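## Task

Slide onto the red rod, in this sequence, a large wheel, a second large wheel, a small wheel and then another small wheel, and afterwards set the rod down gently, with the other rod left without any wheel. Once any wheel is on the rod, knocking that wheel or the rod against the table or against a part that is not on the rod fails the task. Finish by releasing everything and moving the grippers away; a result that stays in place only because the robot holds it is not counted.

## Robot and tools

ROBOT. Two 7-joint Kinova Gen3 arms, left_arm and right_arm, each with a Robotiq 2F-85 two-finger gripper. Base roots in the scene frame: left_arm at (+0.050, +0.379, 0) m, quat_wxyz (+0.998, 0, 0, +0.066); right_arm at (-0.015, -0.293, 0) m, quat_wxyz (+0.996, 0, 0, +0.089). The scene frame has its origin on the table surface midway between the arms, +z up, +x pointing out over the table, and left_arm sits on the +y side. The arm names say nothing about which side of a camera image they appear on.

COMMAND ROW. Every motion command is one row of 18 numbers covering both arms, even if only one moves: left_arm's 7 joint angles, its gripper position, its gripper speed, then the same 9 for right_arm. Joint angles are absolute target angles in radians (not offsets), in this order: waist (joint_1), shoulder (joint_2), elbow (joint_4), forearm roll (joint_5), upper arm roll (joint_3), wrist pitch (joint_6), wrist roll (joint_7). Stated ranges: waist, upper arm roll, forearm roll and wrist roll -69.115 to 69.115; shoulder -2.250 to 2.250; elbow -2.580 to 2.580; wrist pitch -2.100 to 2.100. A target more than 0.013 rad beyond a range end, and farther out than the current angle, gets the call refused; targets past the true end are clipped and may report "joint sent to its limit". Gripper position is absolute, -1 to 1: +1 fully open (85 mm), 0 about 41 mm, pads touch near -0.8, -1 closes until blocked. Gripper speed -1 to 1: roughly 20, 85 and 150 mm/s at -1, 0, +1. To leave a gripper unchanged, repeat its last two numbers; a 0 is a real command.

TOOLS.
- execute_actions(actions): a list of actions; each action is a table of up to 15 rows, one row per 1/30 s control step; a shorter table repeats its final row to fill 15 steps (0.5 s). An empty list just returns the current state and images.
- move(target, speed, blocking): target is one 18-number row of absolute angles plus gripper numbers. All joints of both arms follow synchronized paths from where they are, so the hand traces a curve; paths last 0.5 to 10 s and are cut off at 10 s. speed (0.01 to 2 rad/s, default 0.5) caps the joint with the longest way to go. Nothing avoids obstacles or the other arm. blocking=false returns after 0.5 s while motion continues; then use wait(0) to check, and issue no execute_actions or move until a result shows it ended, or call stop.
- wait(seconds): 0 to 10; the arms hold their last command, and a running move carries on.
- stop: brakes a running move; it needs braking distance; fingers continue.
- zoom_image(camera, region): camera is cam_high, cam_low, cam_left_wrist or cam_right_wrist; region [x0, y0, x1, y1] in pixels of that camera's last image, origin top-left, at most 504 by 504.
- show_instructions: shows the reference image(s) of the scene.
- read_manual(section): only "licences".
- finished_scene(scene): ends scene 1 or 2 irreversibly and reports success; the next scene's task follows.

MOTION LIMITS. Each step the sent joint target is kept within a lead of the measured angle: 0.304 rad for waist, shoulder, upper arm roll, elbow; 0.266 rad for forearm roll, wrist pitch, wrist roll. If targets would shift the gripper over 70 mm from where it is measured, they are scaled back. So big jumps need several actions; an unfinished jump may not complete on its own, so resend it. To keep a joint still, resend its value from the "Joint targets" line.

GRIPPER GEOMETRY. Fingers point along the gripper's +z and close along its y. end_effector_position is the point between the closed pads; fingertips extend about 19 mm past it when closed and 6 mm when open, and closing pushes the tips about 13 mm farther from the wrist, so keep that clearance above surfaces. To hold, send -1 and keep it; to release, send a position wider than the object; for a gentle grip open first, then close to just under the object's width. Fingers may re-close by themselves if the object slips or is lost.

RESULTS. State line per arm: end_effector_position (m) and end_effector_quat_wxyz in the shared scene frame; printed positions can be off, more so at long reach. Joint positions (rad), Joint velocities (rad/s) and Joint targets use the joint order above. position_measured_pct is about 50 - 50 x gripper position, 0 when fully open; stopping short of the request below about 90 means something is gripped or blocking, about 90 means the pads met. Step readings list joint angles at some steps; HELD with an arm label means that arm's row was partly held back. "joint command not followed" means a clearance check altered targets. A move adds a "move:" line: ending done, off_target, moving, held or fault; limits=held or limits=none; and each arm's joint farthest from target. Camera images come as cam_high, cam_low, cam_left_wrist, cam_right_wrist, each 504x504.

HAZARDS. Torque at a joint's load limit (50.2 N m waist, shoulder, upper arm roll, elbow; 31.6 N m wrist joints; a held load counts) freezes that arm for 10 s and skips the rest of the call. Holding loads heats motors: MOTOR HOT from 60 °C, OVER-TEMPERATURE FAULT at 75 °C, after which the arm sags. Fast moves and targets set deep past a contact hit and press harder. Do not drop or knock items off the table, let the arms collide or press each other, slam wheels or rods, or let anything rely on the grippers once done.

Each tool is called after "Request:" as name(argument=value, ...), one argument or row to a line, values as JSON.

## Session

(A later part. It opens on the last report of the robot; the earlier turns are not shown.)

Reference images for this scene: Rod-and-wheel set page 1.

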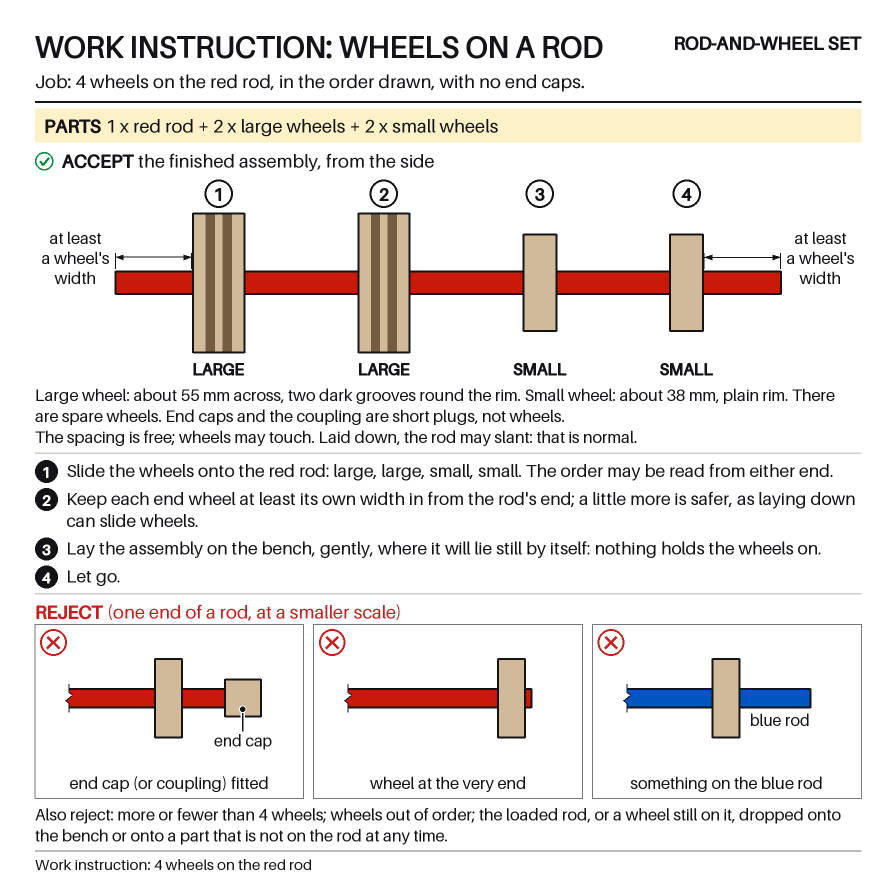

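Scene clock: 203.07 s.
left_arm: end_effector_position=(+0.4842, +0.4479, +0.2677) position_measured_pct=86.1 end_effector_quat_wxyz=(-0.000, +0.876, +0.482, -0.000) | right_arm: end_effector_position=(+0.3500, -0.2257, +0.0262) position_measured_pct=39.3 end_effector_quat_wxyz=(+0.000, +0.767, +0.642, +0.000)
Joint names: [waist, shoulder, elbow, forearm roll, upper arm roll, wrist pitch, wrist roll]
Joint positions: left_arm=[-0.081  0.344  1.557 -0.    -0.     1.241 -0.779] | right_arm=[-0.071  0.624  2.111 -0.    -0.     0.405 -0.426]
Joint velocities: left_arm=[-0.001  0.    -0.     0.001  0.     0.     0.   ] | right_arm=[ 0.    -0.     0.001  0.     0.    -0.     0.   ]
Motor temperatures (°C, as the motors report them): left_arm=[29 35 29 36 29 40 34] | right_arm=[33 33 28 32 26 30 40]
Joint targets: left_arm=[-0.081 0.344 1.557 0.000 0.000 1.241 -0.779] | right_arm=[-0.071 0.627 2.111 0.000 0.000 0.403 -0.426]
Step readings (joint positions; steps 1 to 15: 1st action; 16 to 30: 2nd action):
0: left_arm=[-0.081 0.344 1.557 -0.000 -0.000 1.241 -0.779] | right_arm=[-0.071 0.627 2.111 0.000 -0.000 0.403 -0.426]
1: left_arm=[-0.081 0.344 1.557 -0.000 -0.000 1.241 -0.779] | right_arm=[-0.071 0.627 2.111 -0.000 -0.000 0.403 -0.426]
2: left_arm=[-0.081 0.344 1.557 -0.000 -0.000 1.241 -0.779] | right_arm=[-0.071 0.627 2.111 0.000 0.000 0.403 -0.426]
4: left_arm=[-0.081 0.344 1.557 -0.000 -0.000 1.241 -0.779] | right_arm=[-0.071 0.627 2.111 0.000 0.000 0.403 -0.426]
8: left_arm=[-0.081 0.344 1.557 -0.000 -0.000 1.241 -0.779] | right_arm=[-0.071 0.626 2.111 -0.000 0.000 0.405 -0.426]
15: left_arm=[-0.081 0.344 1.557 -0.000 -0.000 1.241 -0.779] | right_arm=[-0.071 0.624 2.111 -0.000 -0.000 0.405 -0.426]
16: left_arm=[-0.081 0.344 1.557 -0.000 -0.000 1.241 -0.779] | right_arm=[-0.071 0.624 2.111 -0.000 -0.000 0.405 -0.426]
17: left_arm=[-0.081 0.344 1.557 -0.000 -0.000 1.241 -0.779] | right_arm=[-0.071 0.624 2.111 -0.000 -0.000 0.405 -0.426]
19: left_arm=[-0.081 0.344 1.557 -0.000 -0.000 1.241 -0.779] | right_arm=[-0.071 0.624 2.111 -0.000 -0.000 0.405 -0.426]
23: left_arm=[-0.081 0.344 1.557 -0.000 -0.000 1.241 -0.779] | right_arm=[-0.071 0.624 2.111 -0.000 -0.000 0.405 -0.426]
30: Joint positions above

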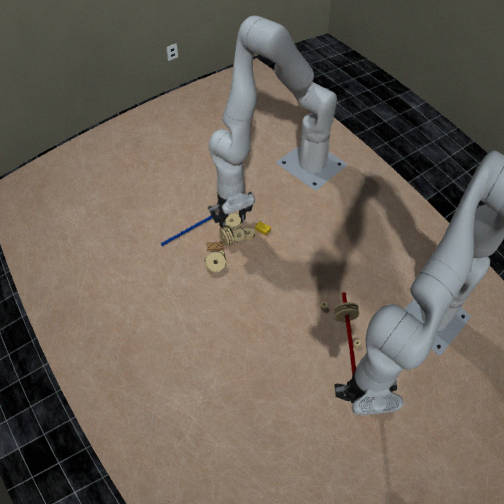

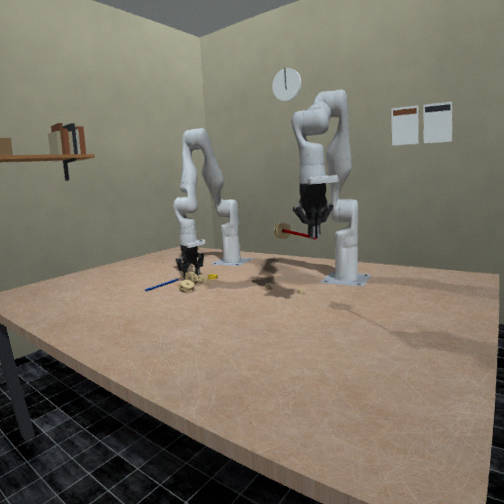

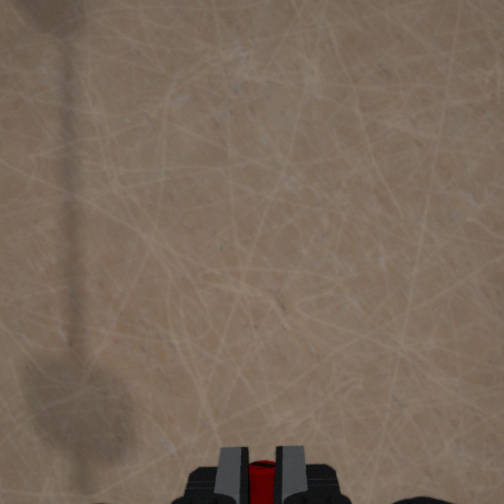

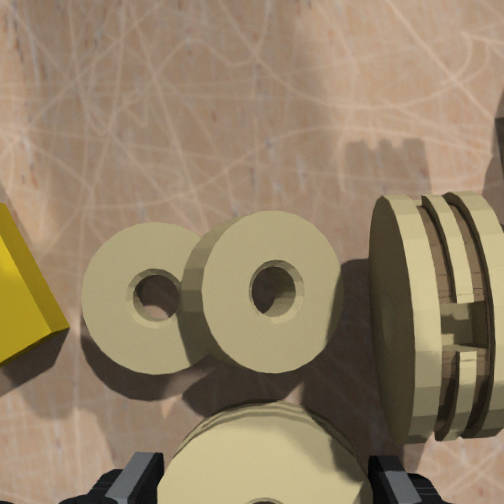

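Request:
move(
  target=[-0.0806,0.3439,1.5569,0,0,1.2408,-0.779,-1,-0.3,-0.0709,0.43,2.04,0,0,0.6716,-0.426,-1,0],
  speed=0.5,
)

Request:
move(
  target=[-0.0806,0.3439,1.5569,0,0,1.2408,-0.779,-1,-0.3,-0.8295,0.8389,2.4443,0,0,-1.7124,-1.5785,-1,0],
  speed=1.1,
)

Request:
move(
  target=[-0.0806,0.3439,1.5569,0,0,1.2408,-0.779,-1,-0.3,-0.8295,0.8304,2.3811,0,0,-1.6407,-1.5785,-1,0],
  speed=0.15,
)

Request:
zoom_image(
  camera="cam_low",
  region=[250,210,310,250],
)

Request:
zoom_image(
  camera="cam_high",
  region=[310,260,370,320],
)

Scene clock: 207.90 s.
left_arm: end_effector_position=(+0.4842, +0.4479, +0.2677) position_measured_pct=86.1 end_effector_quat_wxyz=(-0.000, +0.876, +0.482, -0.000) | right_arm: end_effector_position=(+0.3506, -0.2256, +0.1098) position_measured_pct=39.3 end_effector_quat_wxyz=(-0.000, +0.767, +0.642, -0.000)
Joint names: [waist, shoulder, elbow, forearm roll, upper arm roll, wrist pitch, wrist roll]
Joint positions: left_arm=[-0.081  0.344  1.557 -0.    -0.     1.241 -0.779] | right_arm=[-0.071  0.43   2.04  -0.     0.     0.672 -0.426]
Joint velocities: left_arm=[-0.001  0.     0.     0.    -0.001  0.001 -0.   ] | right_arm=[ 0.    -0.002 -0.001  0.001 -0.     0.    -0.   ]
Motor temperatures (°C, as the motors report them): left_arm=[29 35 29 36 29 40 34] | right_arm=[33 33 28 32 26 30 40]
Joint targets: left_arm=[-0.081 0.344 1.557 0.000 0.000 1.241 -0.779] | right_arm=[-0.071 0.430 2.040 0.000 0.000 0.672 -0.426]
move: done; limits=none; left_arm: farthest joint: the waist, 0.000 radians from its target (0.000 radians at the start); right_arm: farthest joint: the waist, 0.000 radians from its target (0.000 radians at the start)

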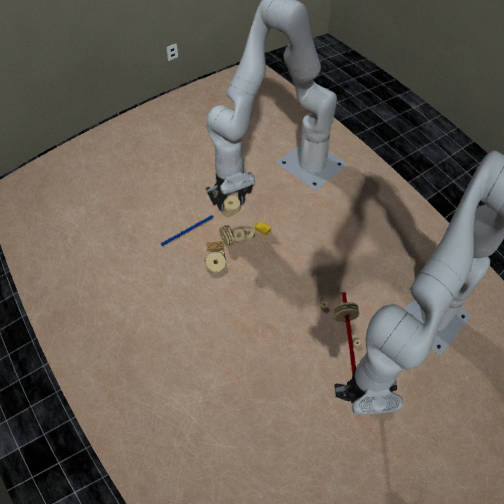

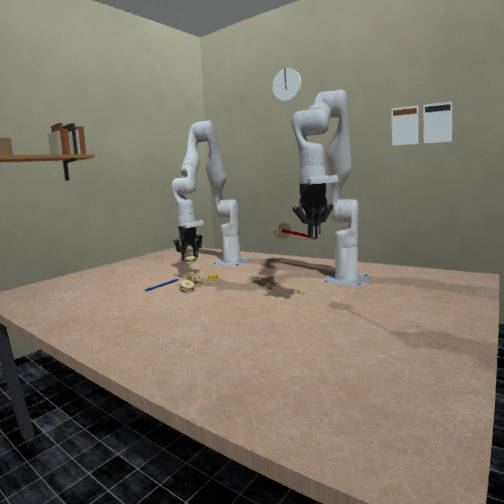

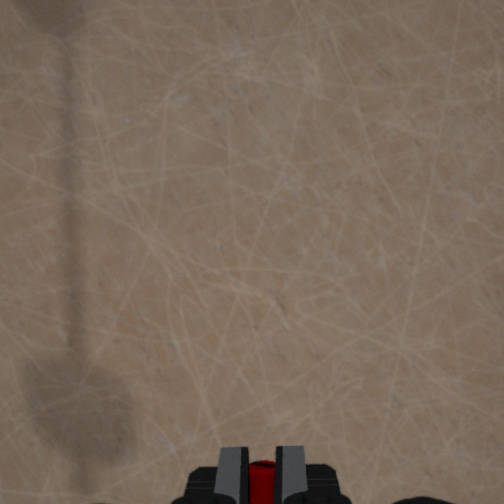

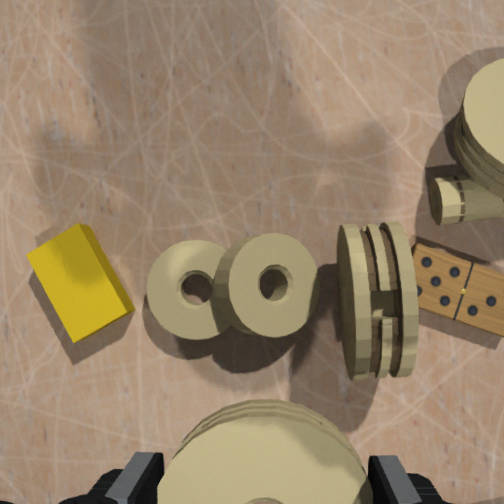

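Scene clock: 210.70 s.
left_arm: end_effector_position=(+0.4842, +0.4479, +0.2677) position_measured_pct=86.1 end_effector_quat_wxyz=(-0.000, +0.876, +0.482, -0.000) | right_arm: end_effector_position=(+0.3155, +0.1841, +0.2549) position_measured_pct=39.3 end_effector_quat_wxyz=(-0.344, +0.620, +0.339, +0.618)
Joint names: [waist, shoulder, elbow, forearm roll, upper arm roll, wrist pitch, wrist roll]
Joint positions: left_arm=[-0.081  0.344  1.557 -0.    -0.     1.241 -0.779] | right_arm=[-0.829  0.839  2.444  0.    -0.    -1.712 -1.578]
Joint velocities: left_arm=[ 0.002  0.    -0.    -0.    -0.    -0.     0.   ] | right_arm=[-0.002  0.002  0.001  0.     0.    -0.    -0.   ]
Motor temperatures (°C, as the motors report them): left_arm=[29 35 29 36 29 40 34] | right_arm=[33 33 28 32 26 30 40]
Joint targets: left_arm=[-0.081 0.344 1.557 0.000 0.000 1.241 -0.779] | right_arm=[-0.830 0.839 2.444 0.000 0.000 -1.712 -1.579]
move: done; limits=none; left_arm: farthest joint: the waist, 0.000 radians from its target (0.000 radians at the start); right_arm: farthest joint: the waist, 0.000 radians from its target (0.759 radians at the start)

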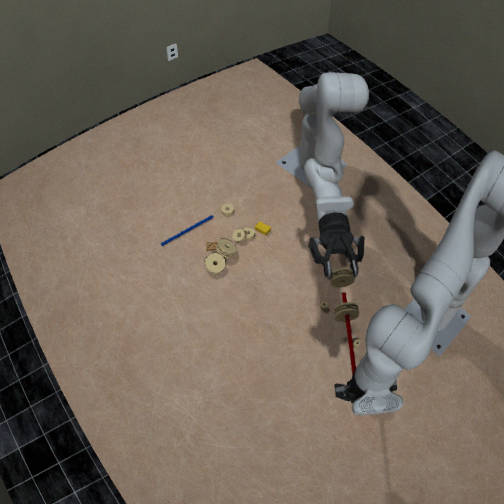

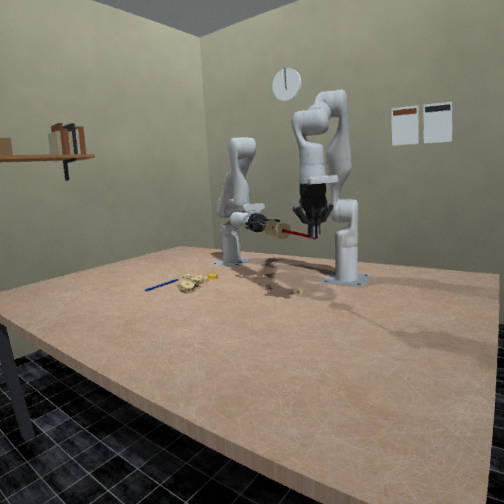

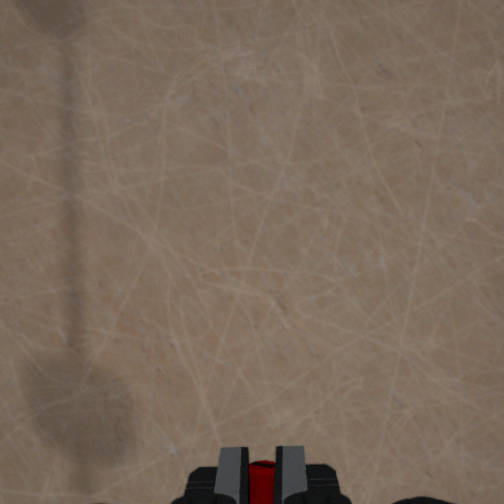

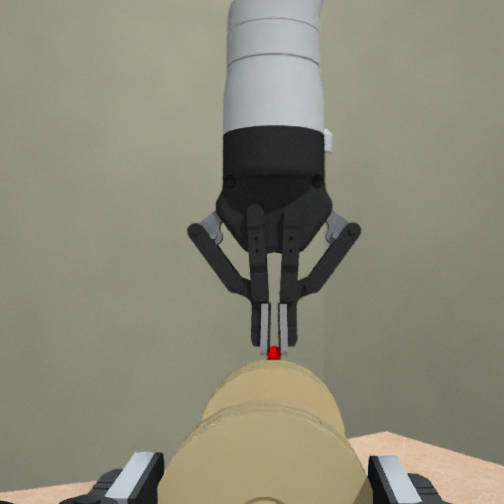

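Scene clock: 211.53 s.
left_arm: end_effector_position=(+0.4842, +0.4479, +0.2677) position_measured_pct=86.1 end_effector_quat_wxyz=(-0.000, +0.876, +0.482, -0.000) | right_arm: end_effector_position=(+0.3260, +0.2011, +0.2550) position_measured_pct=39.3 end_effector_quat_wxyz=(-0.344, +0.620, +0.339, +0.618)
Joint names: [waist, shoulder, elbow, forearm roll, upper arm roll, wrist pitch, wrist roll]
Joint positions: left_arm=[-0.081  0.344  1.557 -0.    -0.     1.241 -0.779] | right_arm=[-0.83   0.83   2.381 -0.     0.    -1.641 -1.578]
Joint velocities: left_arm=[ 0.001  0.    -0.     0.001  0.    -0.     0.   ] | right_arm=[ 0.    -0.001 -0.001  0.    -0.     0.    -0.   ]
Motor temperatures (°C, as the motors report them): left_arm=[29 35 29 36 29 40 34] | right_arm=[33 33 28 32 26 30 40]
Joint targets: left_arm=[-0.081 0.344 1.557 0.000 0.000 1.241 -0.779] | right_arm=[-0.830 0.830 2.381 0.000 0.000 -1.641 -1.579]
move: done; limits=none; left_arm: farthest joint: the waist, 0.000 radians from its target (0.000 radians at the start); right_arm: farthest joint: the waist, 0.000 radians from its target (0.000 radians at the start)

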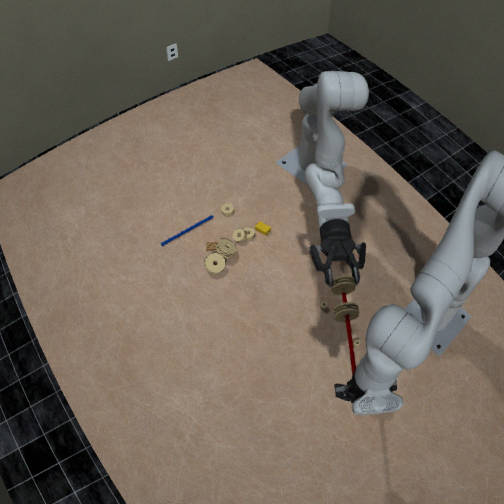

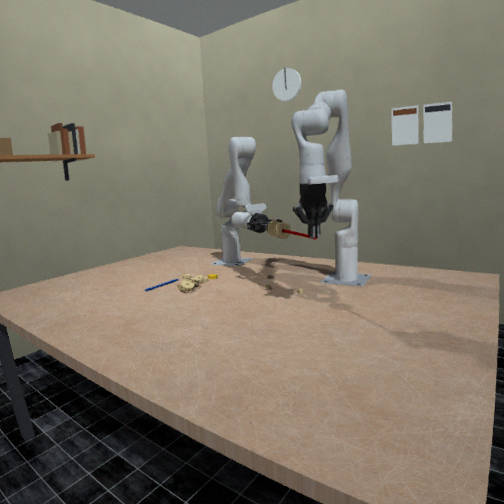

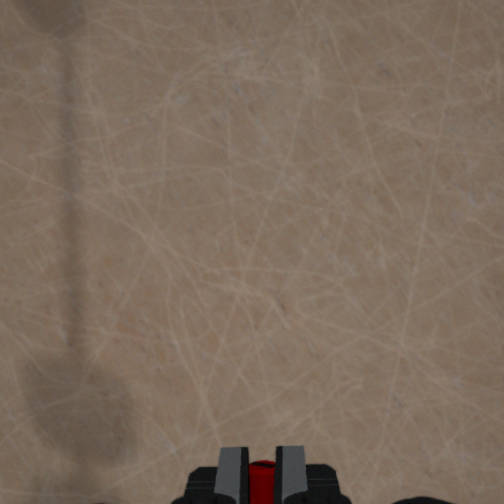

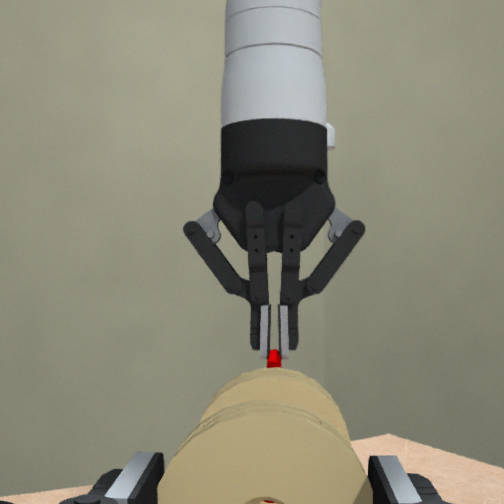

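Region (250, 210, 310, 250) of cam_low's 504x504 image, scaled by 8.400, with more detail than that image has.

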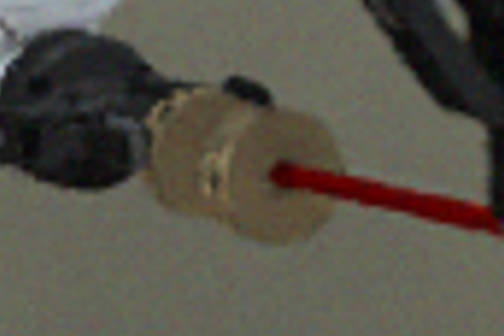

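Region (310, 260, 370, 320) of cam_high's 504x504 image, scaled by 8.400, with more detail than that image has.

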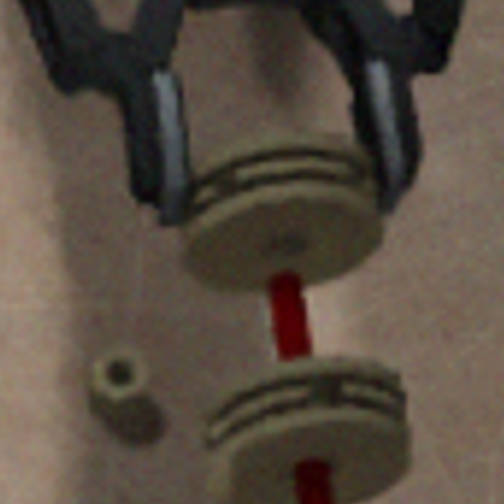

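Request:
move(
  target=[-0.0806,0.3439,1.5569,0,0,1.2408,-0.779,-1,-0.3,-0.8295,0.8277,2.3172,0,0,-1.5741,-1.5785,-1,0],
  speed=0.06,
)

Request:
zoom_image(
  camera="cam_high",
  region=[310,260,370,320],
)

Request:
zoom_image(
  camera="cam_right_wrist",
  region=[180,400,360,504],
)

Scene clock: 215.43 s.
left_arm: end_effector_position=(+0.4842, +0.4479, +0.2677) position_measured_pct=86.1 end_effector_quat_wxyz=(-0.000, +0.876, +0.482, -0.000) | right_arm: end_effector_position=(+0.3368, +0.2181, +0.2551) position_measured_pct=39.3 end_effector_quat_wxyz=(-0.344, +0.620, +0.339, +0.618)
Joint names: [waist, shoulder, elbow, forearm roll, upper arm roll, wrist pitch, wrist roll]
Joint positions: left_arm=[-0.081  0.344  1.557 -0.    -0.     1.241 -0.779] | right_arm=[-0.829  0.828  2.317 -0.     0.    -1.574 -1.578]
Joint velocities: left_arm=[-0.001  0.001 -0.     0.001 -0.     0.    -0.001] | right_arm=[-0.    -0.     0.001 -0.     0.     0.     0.   ]
Motor temperatures (°C, as the motors report them): left_arm=[29 35 29 36 29 40 34] | right_arm=[33 33 28 32 26 30 40]
Joint targets: left_arm=[-0.081 0.344 1.557 0.000 0.000 1.241 -0.779] | right_arm=[-0.830 0.828 2.317 0.000 0.000 -1.574 -1.579]
move: done; limits=none; left_arm: farthest joint: the waist, 0.000 radians from its target (0.000 radians at the start); right_arm: farthest joint: the waist, 0.000 radians from its target (0.000 radians at the start)

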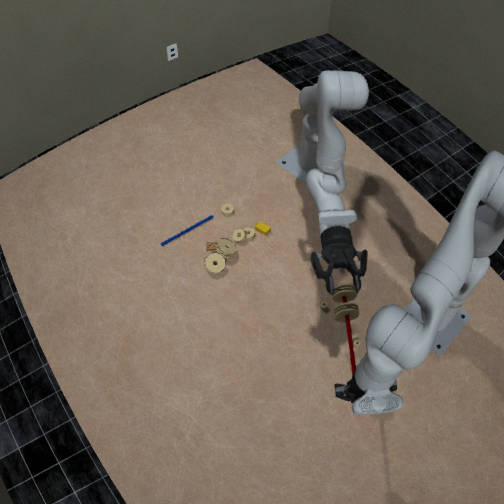

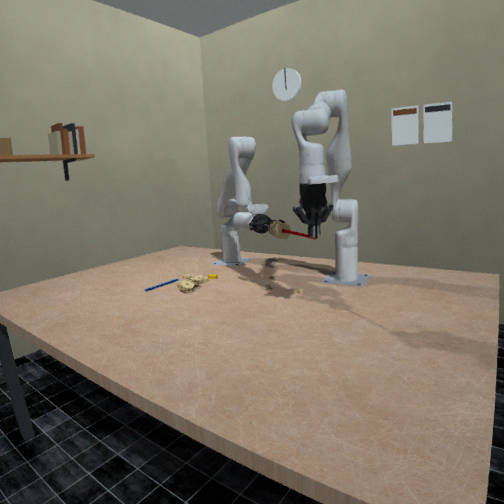

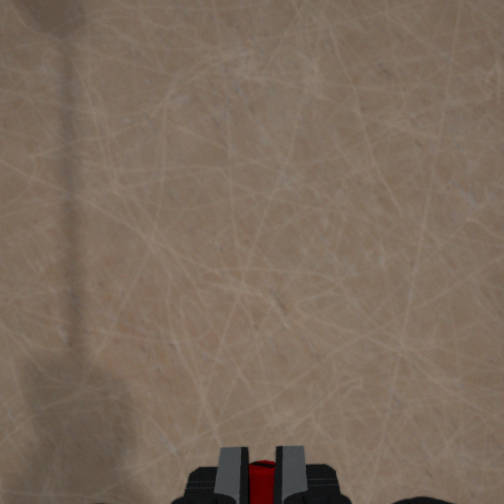

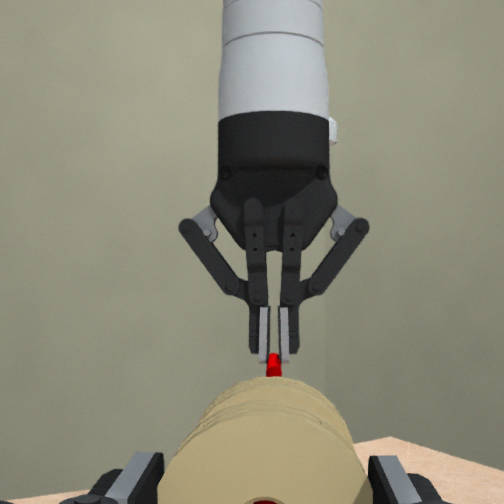

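Region (310, 260, 370, 320) of cam_high's 504x504 image, scaled by 8.400, with more detail than that image has.

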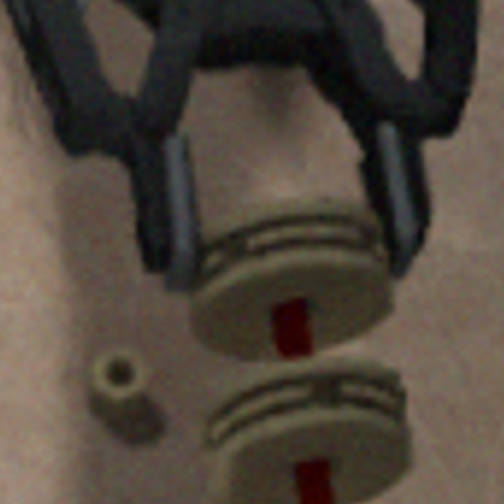

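Region (180, 400, 360, 504) of cam_right_wrist's 504x504 image, scaled by 2.800; it fills the top 291 rows of this view, and the rest is white.

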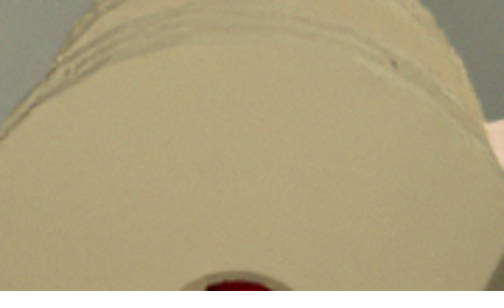

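Request:
move(
  target=[-0.0806,0.3439,1.5569,0,0,1.2408,-0.779,-1,-0.3,-0.8295,0.8308,2.2378,0,0,-1.4978,-1.5785,-1,0],
  speed=0.07,
)

Request:
move(
  target=[-0.0806,0.3439,1.5569,0,0,1.2408,-0.779,-1,-0.3,-0.8295,0.8388,2.1570,0,0,-1.4250,-1.5785,-1,0],
  speed=0.07,
)

Request:
execute_actions(
  actions=[
    [[-0.0806,0.3439,1.5569,0,0,1.2408,-0.779,-1,-0.3,-0.8295,0.8388,2.1570,0,0,-1.4250,-1.5785,0.7,0.3]],
  ],
)

Request:
zoom_image(
  camera="cam_high",
  region=[300,260,380,340],
)

Scene clock: 221.87 s.
left_arm: end_effector_position=(+0.4842, +0.4479, +0.2677) position_measured_pct=86.1 end_effector_quat_wxyz=(-0.000, +0.876, +0.482, -0.000) | right_arm: end_effector_position=(+0.3500, +0.2391, +0.2550) position_measured_pct=39.3 end_effector_quat_wxyz=(-0.344, +0.620, +0.339, +0.618)
Joint names: [waist, shoulder, elbow, forearm roll, upper arm roll, wrist pitch, wrist roll]
Joint positions: left_arm=[-0.081  0.344  1.557 -0.    -0.     1.241 -0.779] | right_arm=[-0.83   0.831  2.238 -0.     0.    -1.498 -1.578]
Joint velocities: left_arm=[ 0.001  0.     0.    -0.     0.     0.002 -0.   ] | right_arm=[-0.  0.  0. -0.  0.  0. -0.]
Motor temperatures (°C, as the motors report them): left_arm=[29 35 29 36 29 40 34] | right_arm=[33 33 28 32 26 30 40]
Joint targets: left_arm=[-0.081 0.344 1.557 0.000 0.000 1.241 -0.779] | right_arm=[-0.830 0.831 2.238 0.000 0.000 -1.498 -1.579]
move: done; limits=none; left_arm: farthest joint: the waist, 0.000 radians from its target (0.000 radians at the start); right_arm: farthest joint: the waist, 0.000 radians from its target (0.000 radians at the start)

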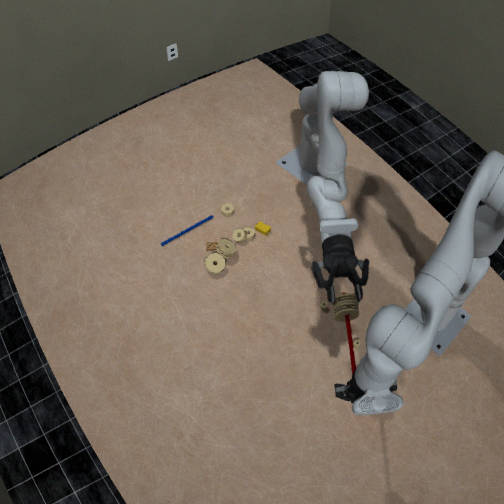

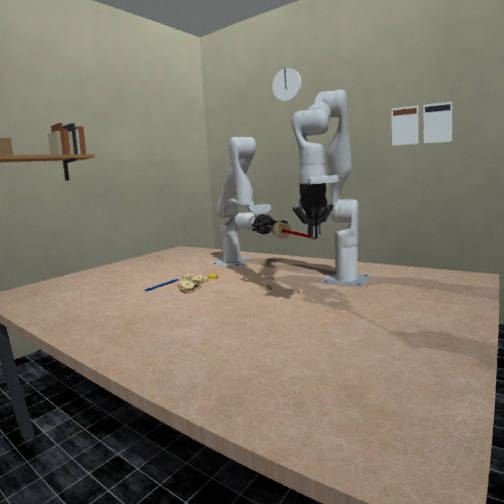

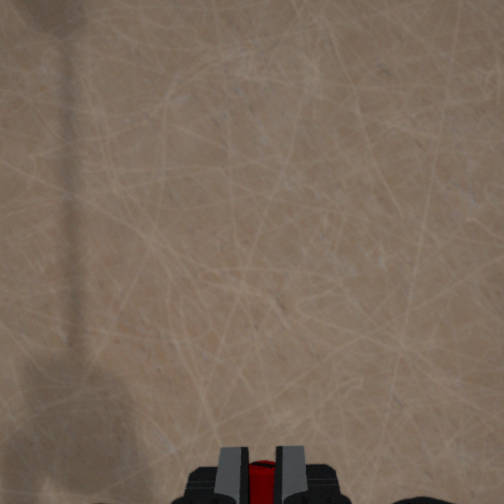

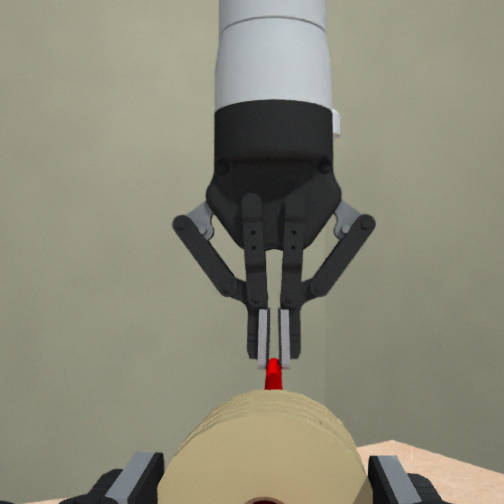

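Scene clock: 223.33 s.
left_arm: end_effector_position=(+0.4843, +0.4479, +0.2677) position_measured_pct=86.1 end_effector_quat_wxyz=(-0.000, +0.876, +0.482, +0.000) | right_arm: end_effector_position=(+0.3633, +0.2603, +0.2550) position_measured_pct=39.3 end_effector_quat_wxyz=(-0.344, +0.620, +0.339, +0.618)
Joint names: [waist, shoulder, elbow, forearm roll, upper arm roll, wrist pitch, wrist roll]
Joint positions: left_arm=[-0.081  0.344  1.557 -0.    -0.     1.241 -0.779] | right_arm=[-0.83   0.839  2.157  0.     0.    -1.425 -1.578]
Joint velocities: left_arm=[-0.001 -0.001  0.    -0.002  0.    -0.001  0.   ] | right_arm=[-0.     0.    -0.002  0.     0.     0.     0.   ]
Motor temperatures (°C, as the motors report them): left_arm=[29 35 29 36 29 40 34] | right_arm=[33 33 28 32 26 30 40]
Joint targets: left_arm=[-0.081 0.344 1.557 0.000 0.000 1.241 -0.779] | right_arm=[-0.830 0.839 2.157 0.000 0.000 -1.425 -1.579]
move: done; limits=none; left_arm: farthest joint: the waist, 0.000 radians from its target (0.000 radians at the start); right_arm: farthest joint: the waist, 0.000 radians from its target (0.000 radians at the start)

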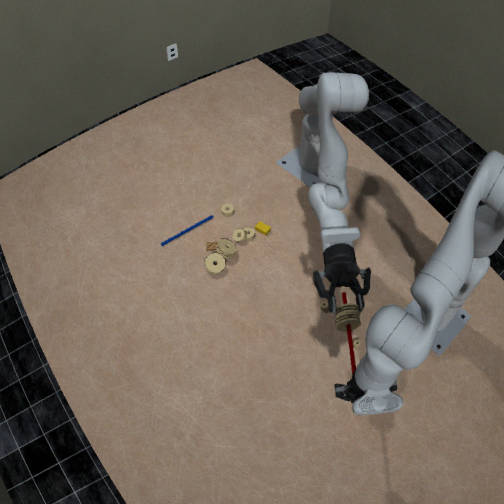

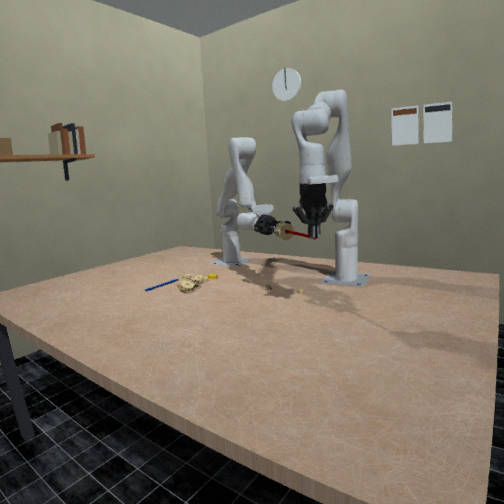

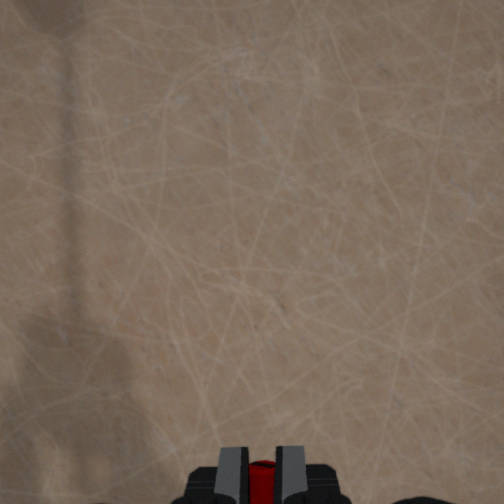

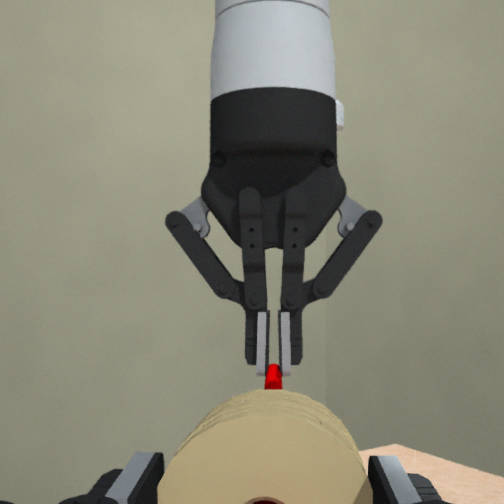

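Scene clock: 223.83 s.
left_arm: end_effector_position=(+0.4842, +0.4479, +0.2676) position_measured_pct=86.1 end_effector_quat_wxyz=(-0.000, +0.876, +0.482, -0.000) | right_arm: end_effector_position=(+0.3634, +0.2603, +0.2550) position_measured_pct=15.1 end_effector_quat_wxyz=(-0.344, +0.620, +0.339, +0.618)
Joint names: [waist, shoulder, elbow, forearm roll, upper arm roll, wrist pitch, wrist roll]
Joint positions: left_arm=[-0.081  0.344  1.557 -0.    -0.     1.241 -0.779] | right_arm=[-0.829  0.839  2.157  0.     0.    -1.425 -1.578]
Joint velocities: left_arm=[-0.     0.001 -0.    -0.002  0.    -0.001 -0.   ] | right_arm=[-0.     0.    -0.001  0.     0.     0.     0.   ]
Motor temperatures (°C, as the motors report them): left_arm=[29 35 29 36 29 40 34] | right_arm=[33 33 28 32 26 30 40]
Joint targets: left_arm=[-0.081 0.344 1.557 0.000 0.000 1.241 -0.779] | right_arm=[-0.830 0.839 2.157 0.000 0.000 -1.425 -1.579]
Step readings (joint positions):
0: left_arm=[-0.081 0.344 1.557 -0.000 -0.000 1.241 -0.779] | right_arm=[-0.830 0.839 2.157 0.000 0.000 -1.425 -1.578]
1: left_arm=[-0.081 0.344 1.557 -0.000 -0.000 1.241 -0.779] | right_arm=[-0.830 0.839 2.157 0.000 0.000 -1.425 -1.578]
2: left_arm=[-0.081 0.344 1.557 -0.000 -0.000 1.241 -0.779] | right_arm=[-0.830 0.839 2.157 0.000 -0.000 -1.425 -1.578]
4: left_arm=[-0.081 0.344 1.557 -0.000 -0.000 1.241 -0.779] | right_arm=[-0.830 0.839 2.157 -0.000 0.000 -1.425 -1.578]
8: left_arm=[-0.081 0.344 1.557 -0.000 -0.000 1.241 -0.779] | right_arm=[-0.830 0.839 2.157 -0.000 0.000 -1.425 -1.578]
15: Joint positions above

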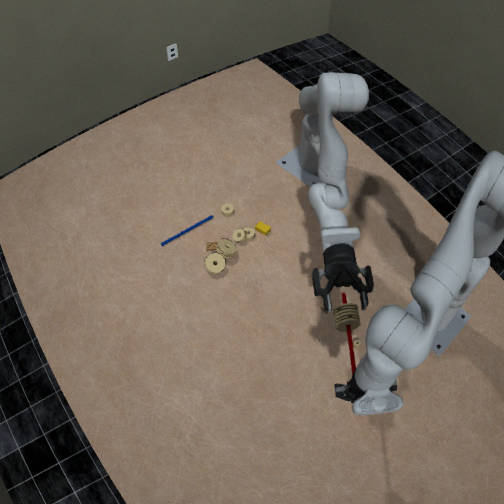

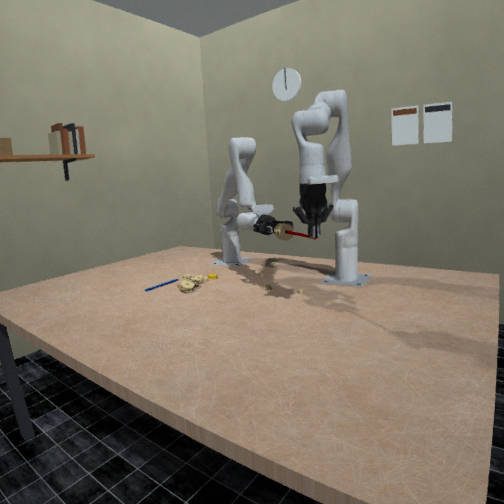

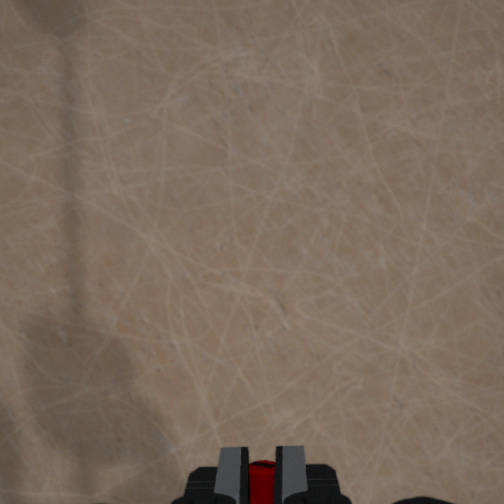

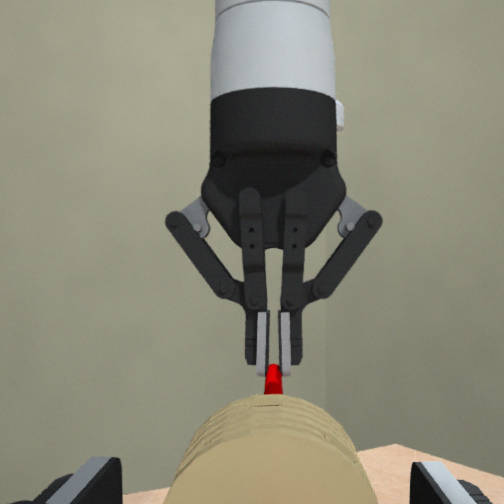

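Region (300, 260, 380, 340) of cam_high's 504x504 image, scaled by 6.300, with more detail than that image has.

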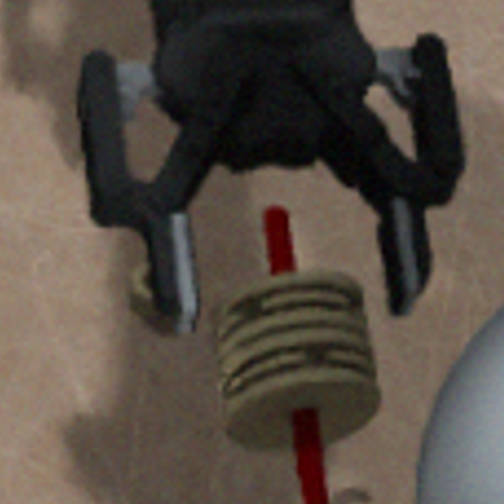

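Request:
move(
  target=[-0.0806,0.3439,1.5569,0,0,1.2408,-0.779,-1,-0.3,-0.8295,0.8389,2.4443,0,0,-1.7124,-1.5785,0.7,0.3],
  speed=0.4,
)

Request:
move(
  target=[-0.0806,0.3439,1.5569,0,0,1.2408,-0.779,-1,-0.3,0.0652,0.4213,2.1092,0,0,0.6111,-1.5708,0.3,0.3],
  speed=1.1,
)

Scene clock: 230.60 s.
left_arm: end_effector_position=(+0.4842, +0.4479, +0.2676) position_measured_pct=86.1 end_effector_quat_wxyz=(-0.000, +0.876, +0.482, -0.000) | right_arm: end_effector_position=(+0.3154, +0.1842, +0.2548) position_measured_pct=15.1 end_effector_quat_wxyz=(-0.344, +0.620, +0.339, +0.618)
Joint names: [waist, shoulder, elbow, forearm roll, upper arm roll, wrist pitch, wrist roll]
Joint positions: left_arm=[-0.081  0.344  1.557 -0.    -0.     1.241 -0.779] | right_arm=[-0.829  0.839  2.444  0.    -0.    -1.712 -1.579]
Joint velocities: left_arm=[ 0.    -0.001 -0.    -0.     0.     0.    -0.001] | right_arm=[ 0.     0.     0.002 -0.     0.    -0.     0.   ]
Motor temperatures (°C, as the motors report them): left_arm=[29 35 29 36 29 40 34] | right_arm=[33 33 28 32 26 30 40]
Joint targets: left_arm=[-0.081 0.344 1.557 0.000 0.000 1.241 -0.779] | right_arm=[-0.830 0.839 2.444 0.000 0.000 -1.712 -1.579]
move: done; limits=none; left_arm: farthest joint: the waist, 0.000 radians from its target (0.000 radians at the start); right_arm: farthest joint: the waist, 0.000 radians from its target (0.000 radians at the start)

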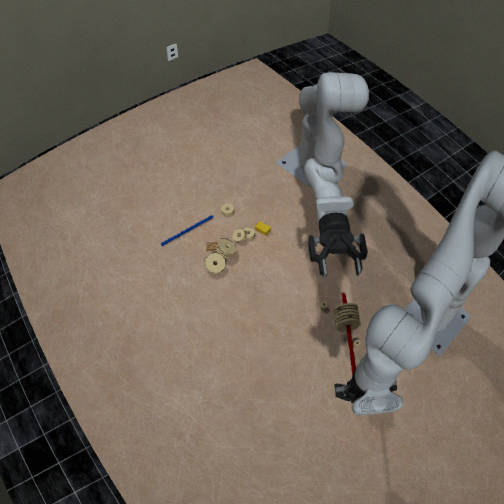

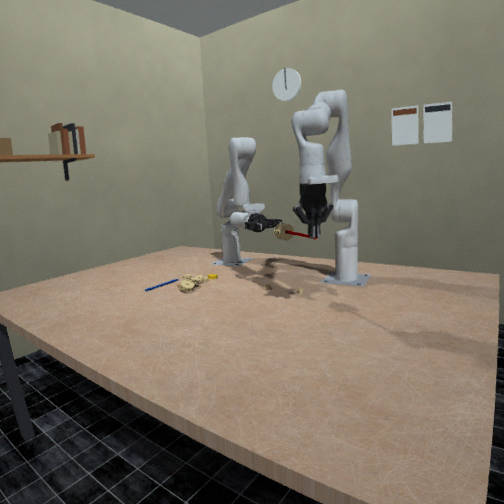

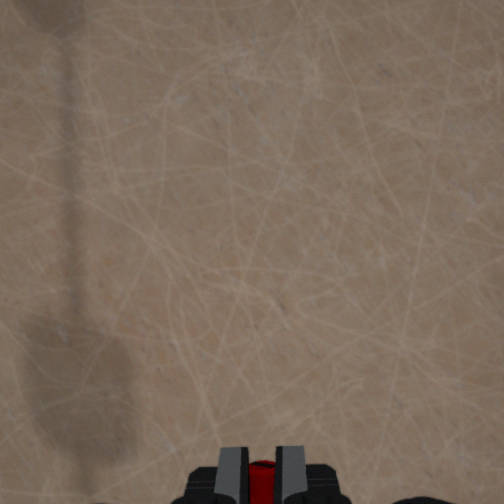

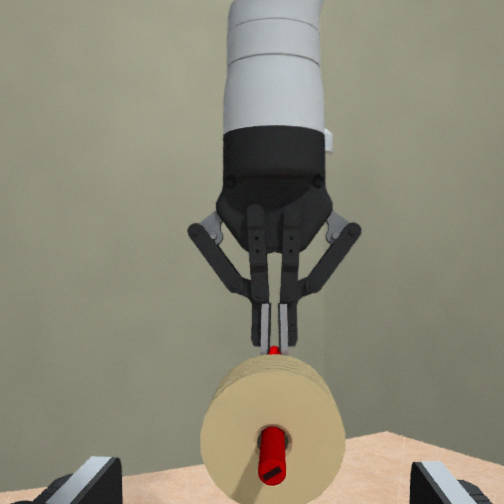

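Scene clock: 233.37 s.
left_arm: end_effector_position=(+0.4842, +0.4479, +0.2676) position_measured_pct=86.1 end_effector_quat_wxyz=(-0.000, +0.876, +0.482, -0.000) | right_arm: end_effector_position=(+0.3380, -0.2778, +0.1000) position_measured_pct=34.9 end_effector_quat_wxyz=(+0.000, +0.998, +0.057, -0.000)
Joint names: [waist, shoulder, elbow, forearm roll, upper arm roll, wrist pitch, wrist roll]
Joint positions: left_arm=[-0.081  0.344  1.557 -0.    -0.     1.241 -0.779] | right_arm=[ 0.065  0.421  2.109  0.     0.     0.611 -1.571]
Joint velocities: left_arm=[-0.001 -0.     0.     0.001 -0.    -0.    -0.   ] | right_arm=[ 0.003 -0.001 -0.001 -0.    -0.     0.    -0.   ]
Motor temperatures (°C, as the motors report them): left_arm=[29 35 29 36 29 40 34] | right_arm=[33 33 28 32 26 30 40]
Joint targets: left_arm=[-0.081 0.344 1.557 0.000 0.000 1.241 -0.779] | right_arm=[0.065 0.421 2.109 0.000 0.000 0.611 -1.571]
move: done; limits=none; left_arm: farthest joint: the waist, 0.000 radians from its target (0.000 radians at the start); right_arm: farthest joint: the waist, 0.000 radians from its target (0.895 radians at the start)

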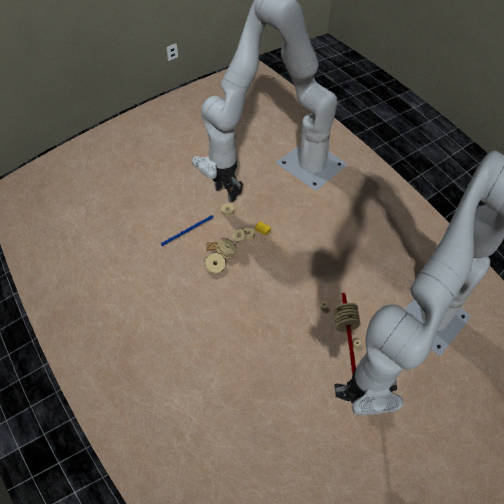

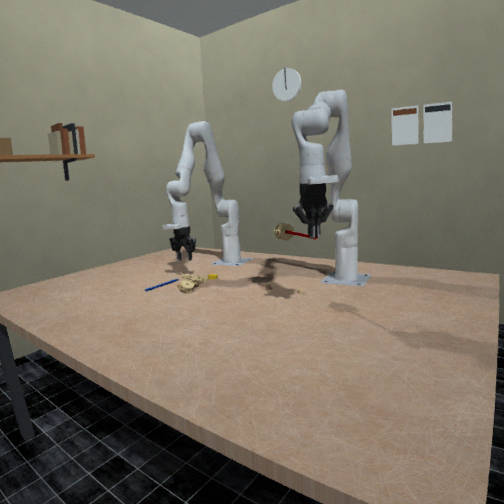

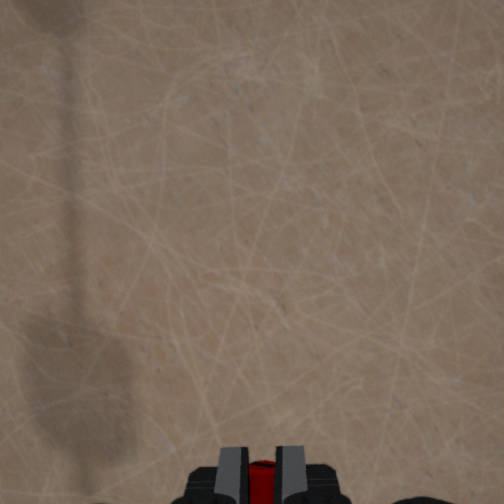

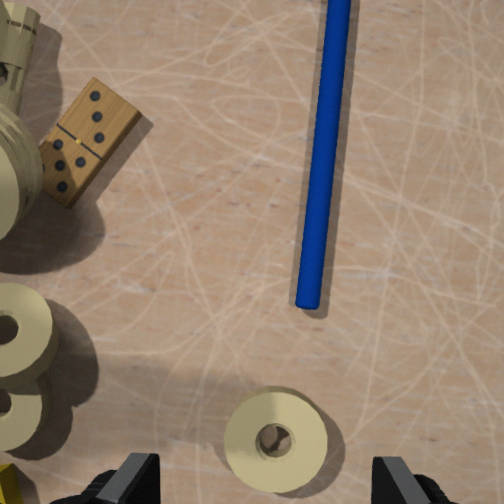

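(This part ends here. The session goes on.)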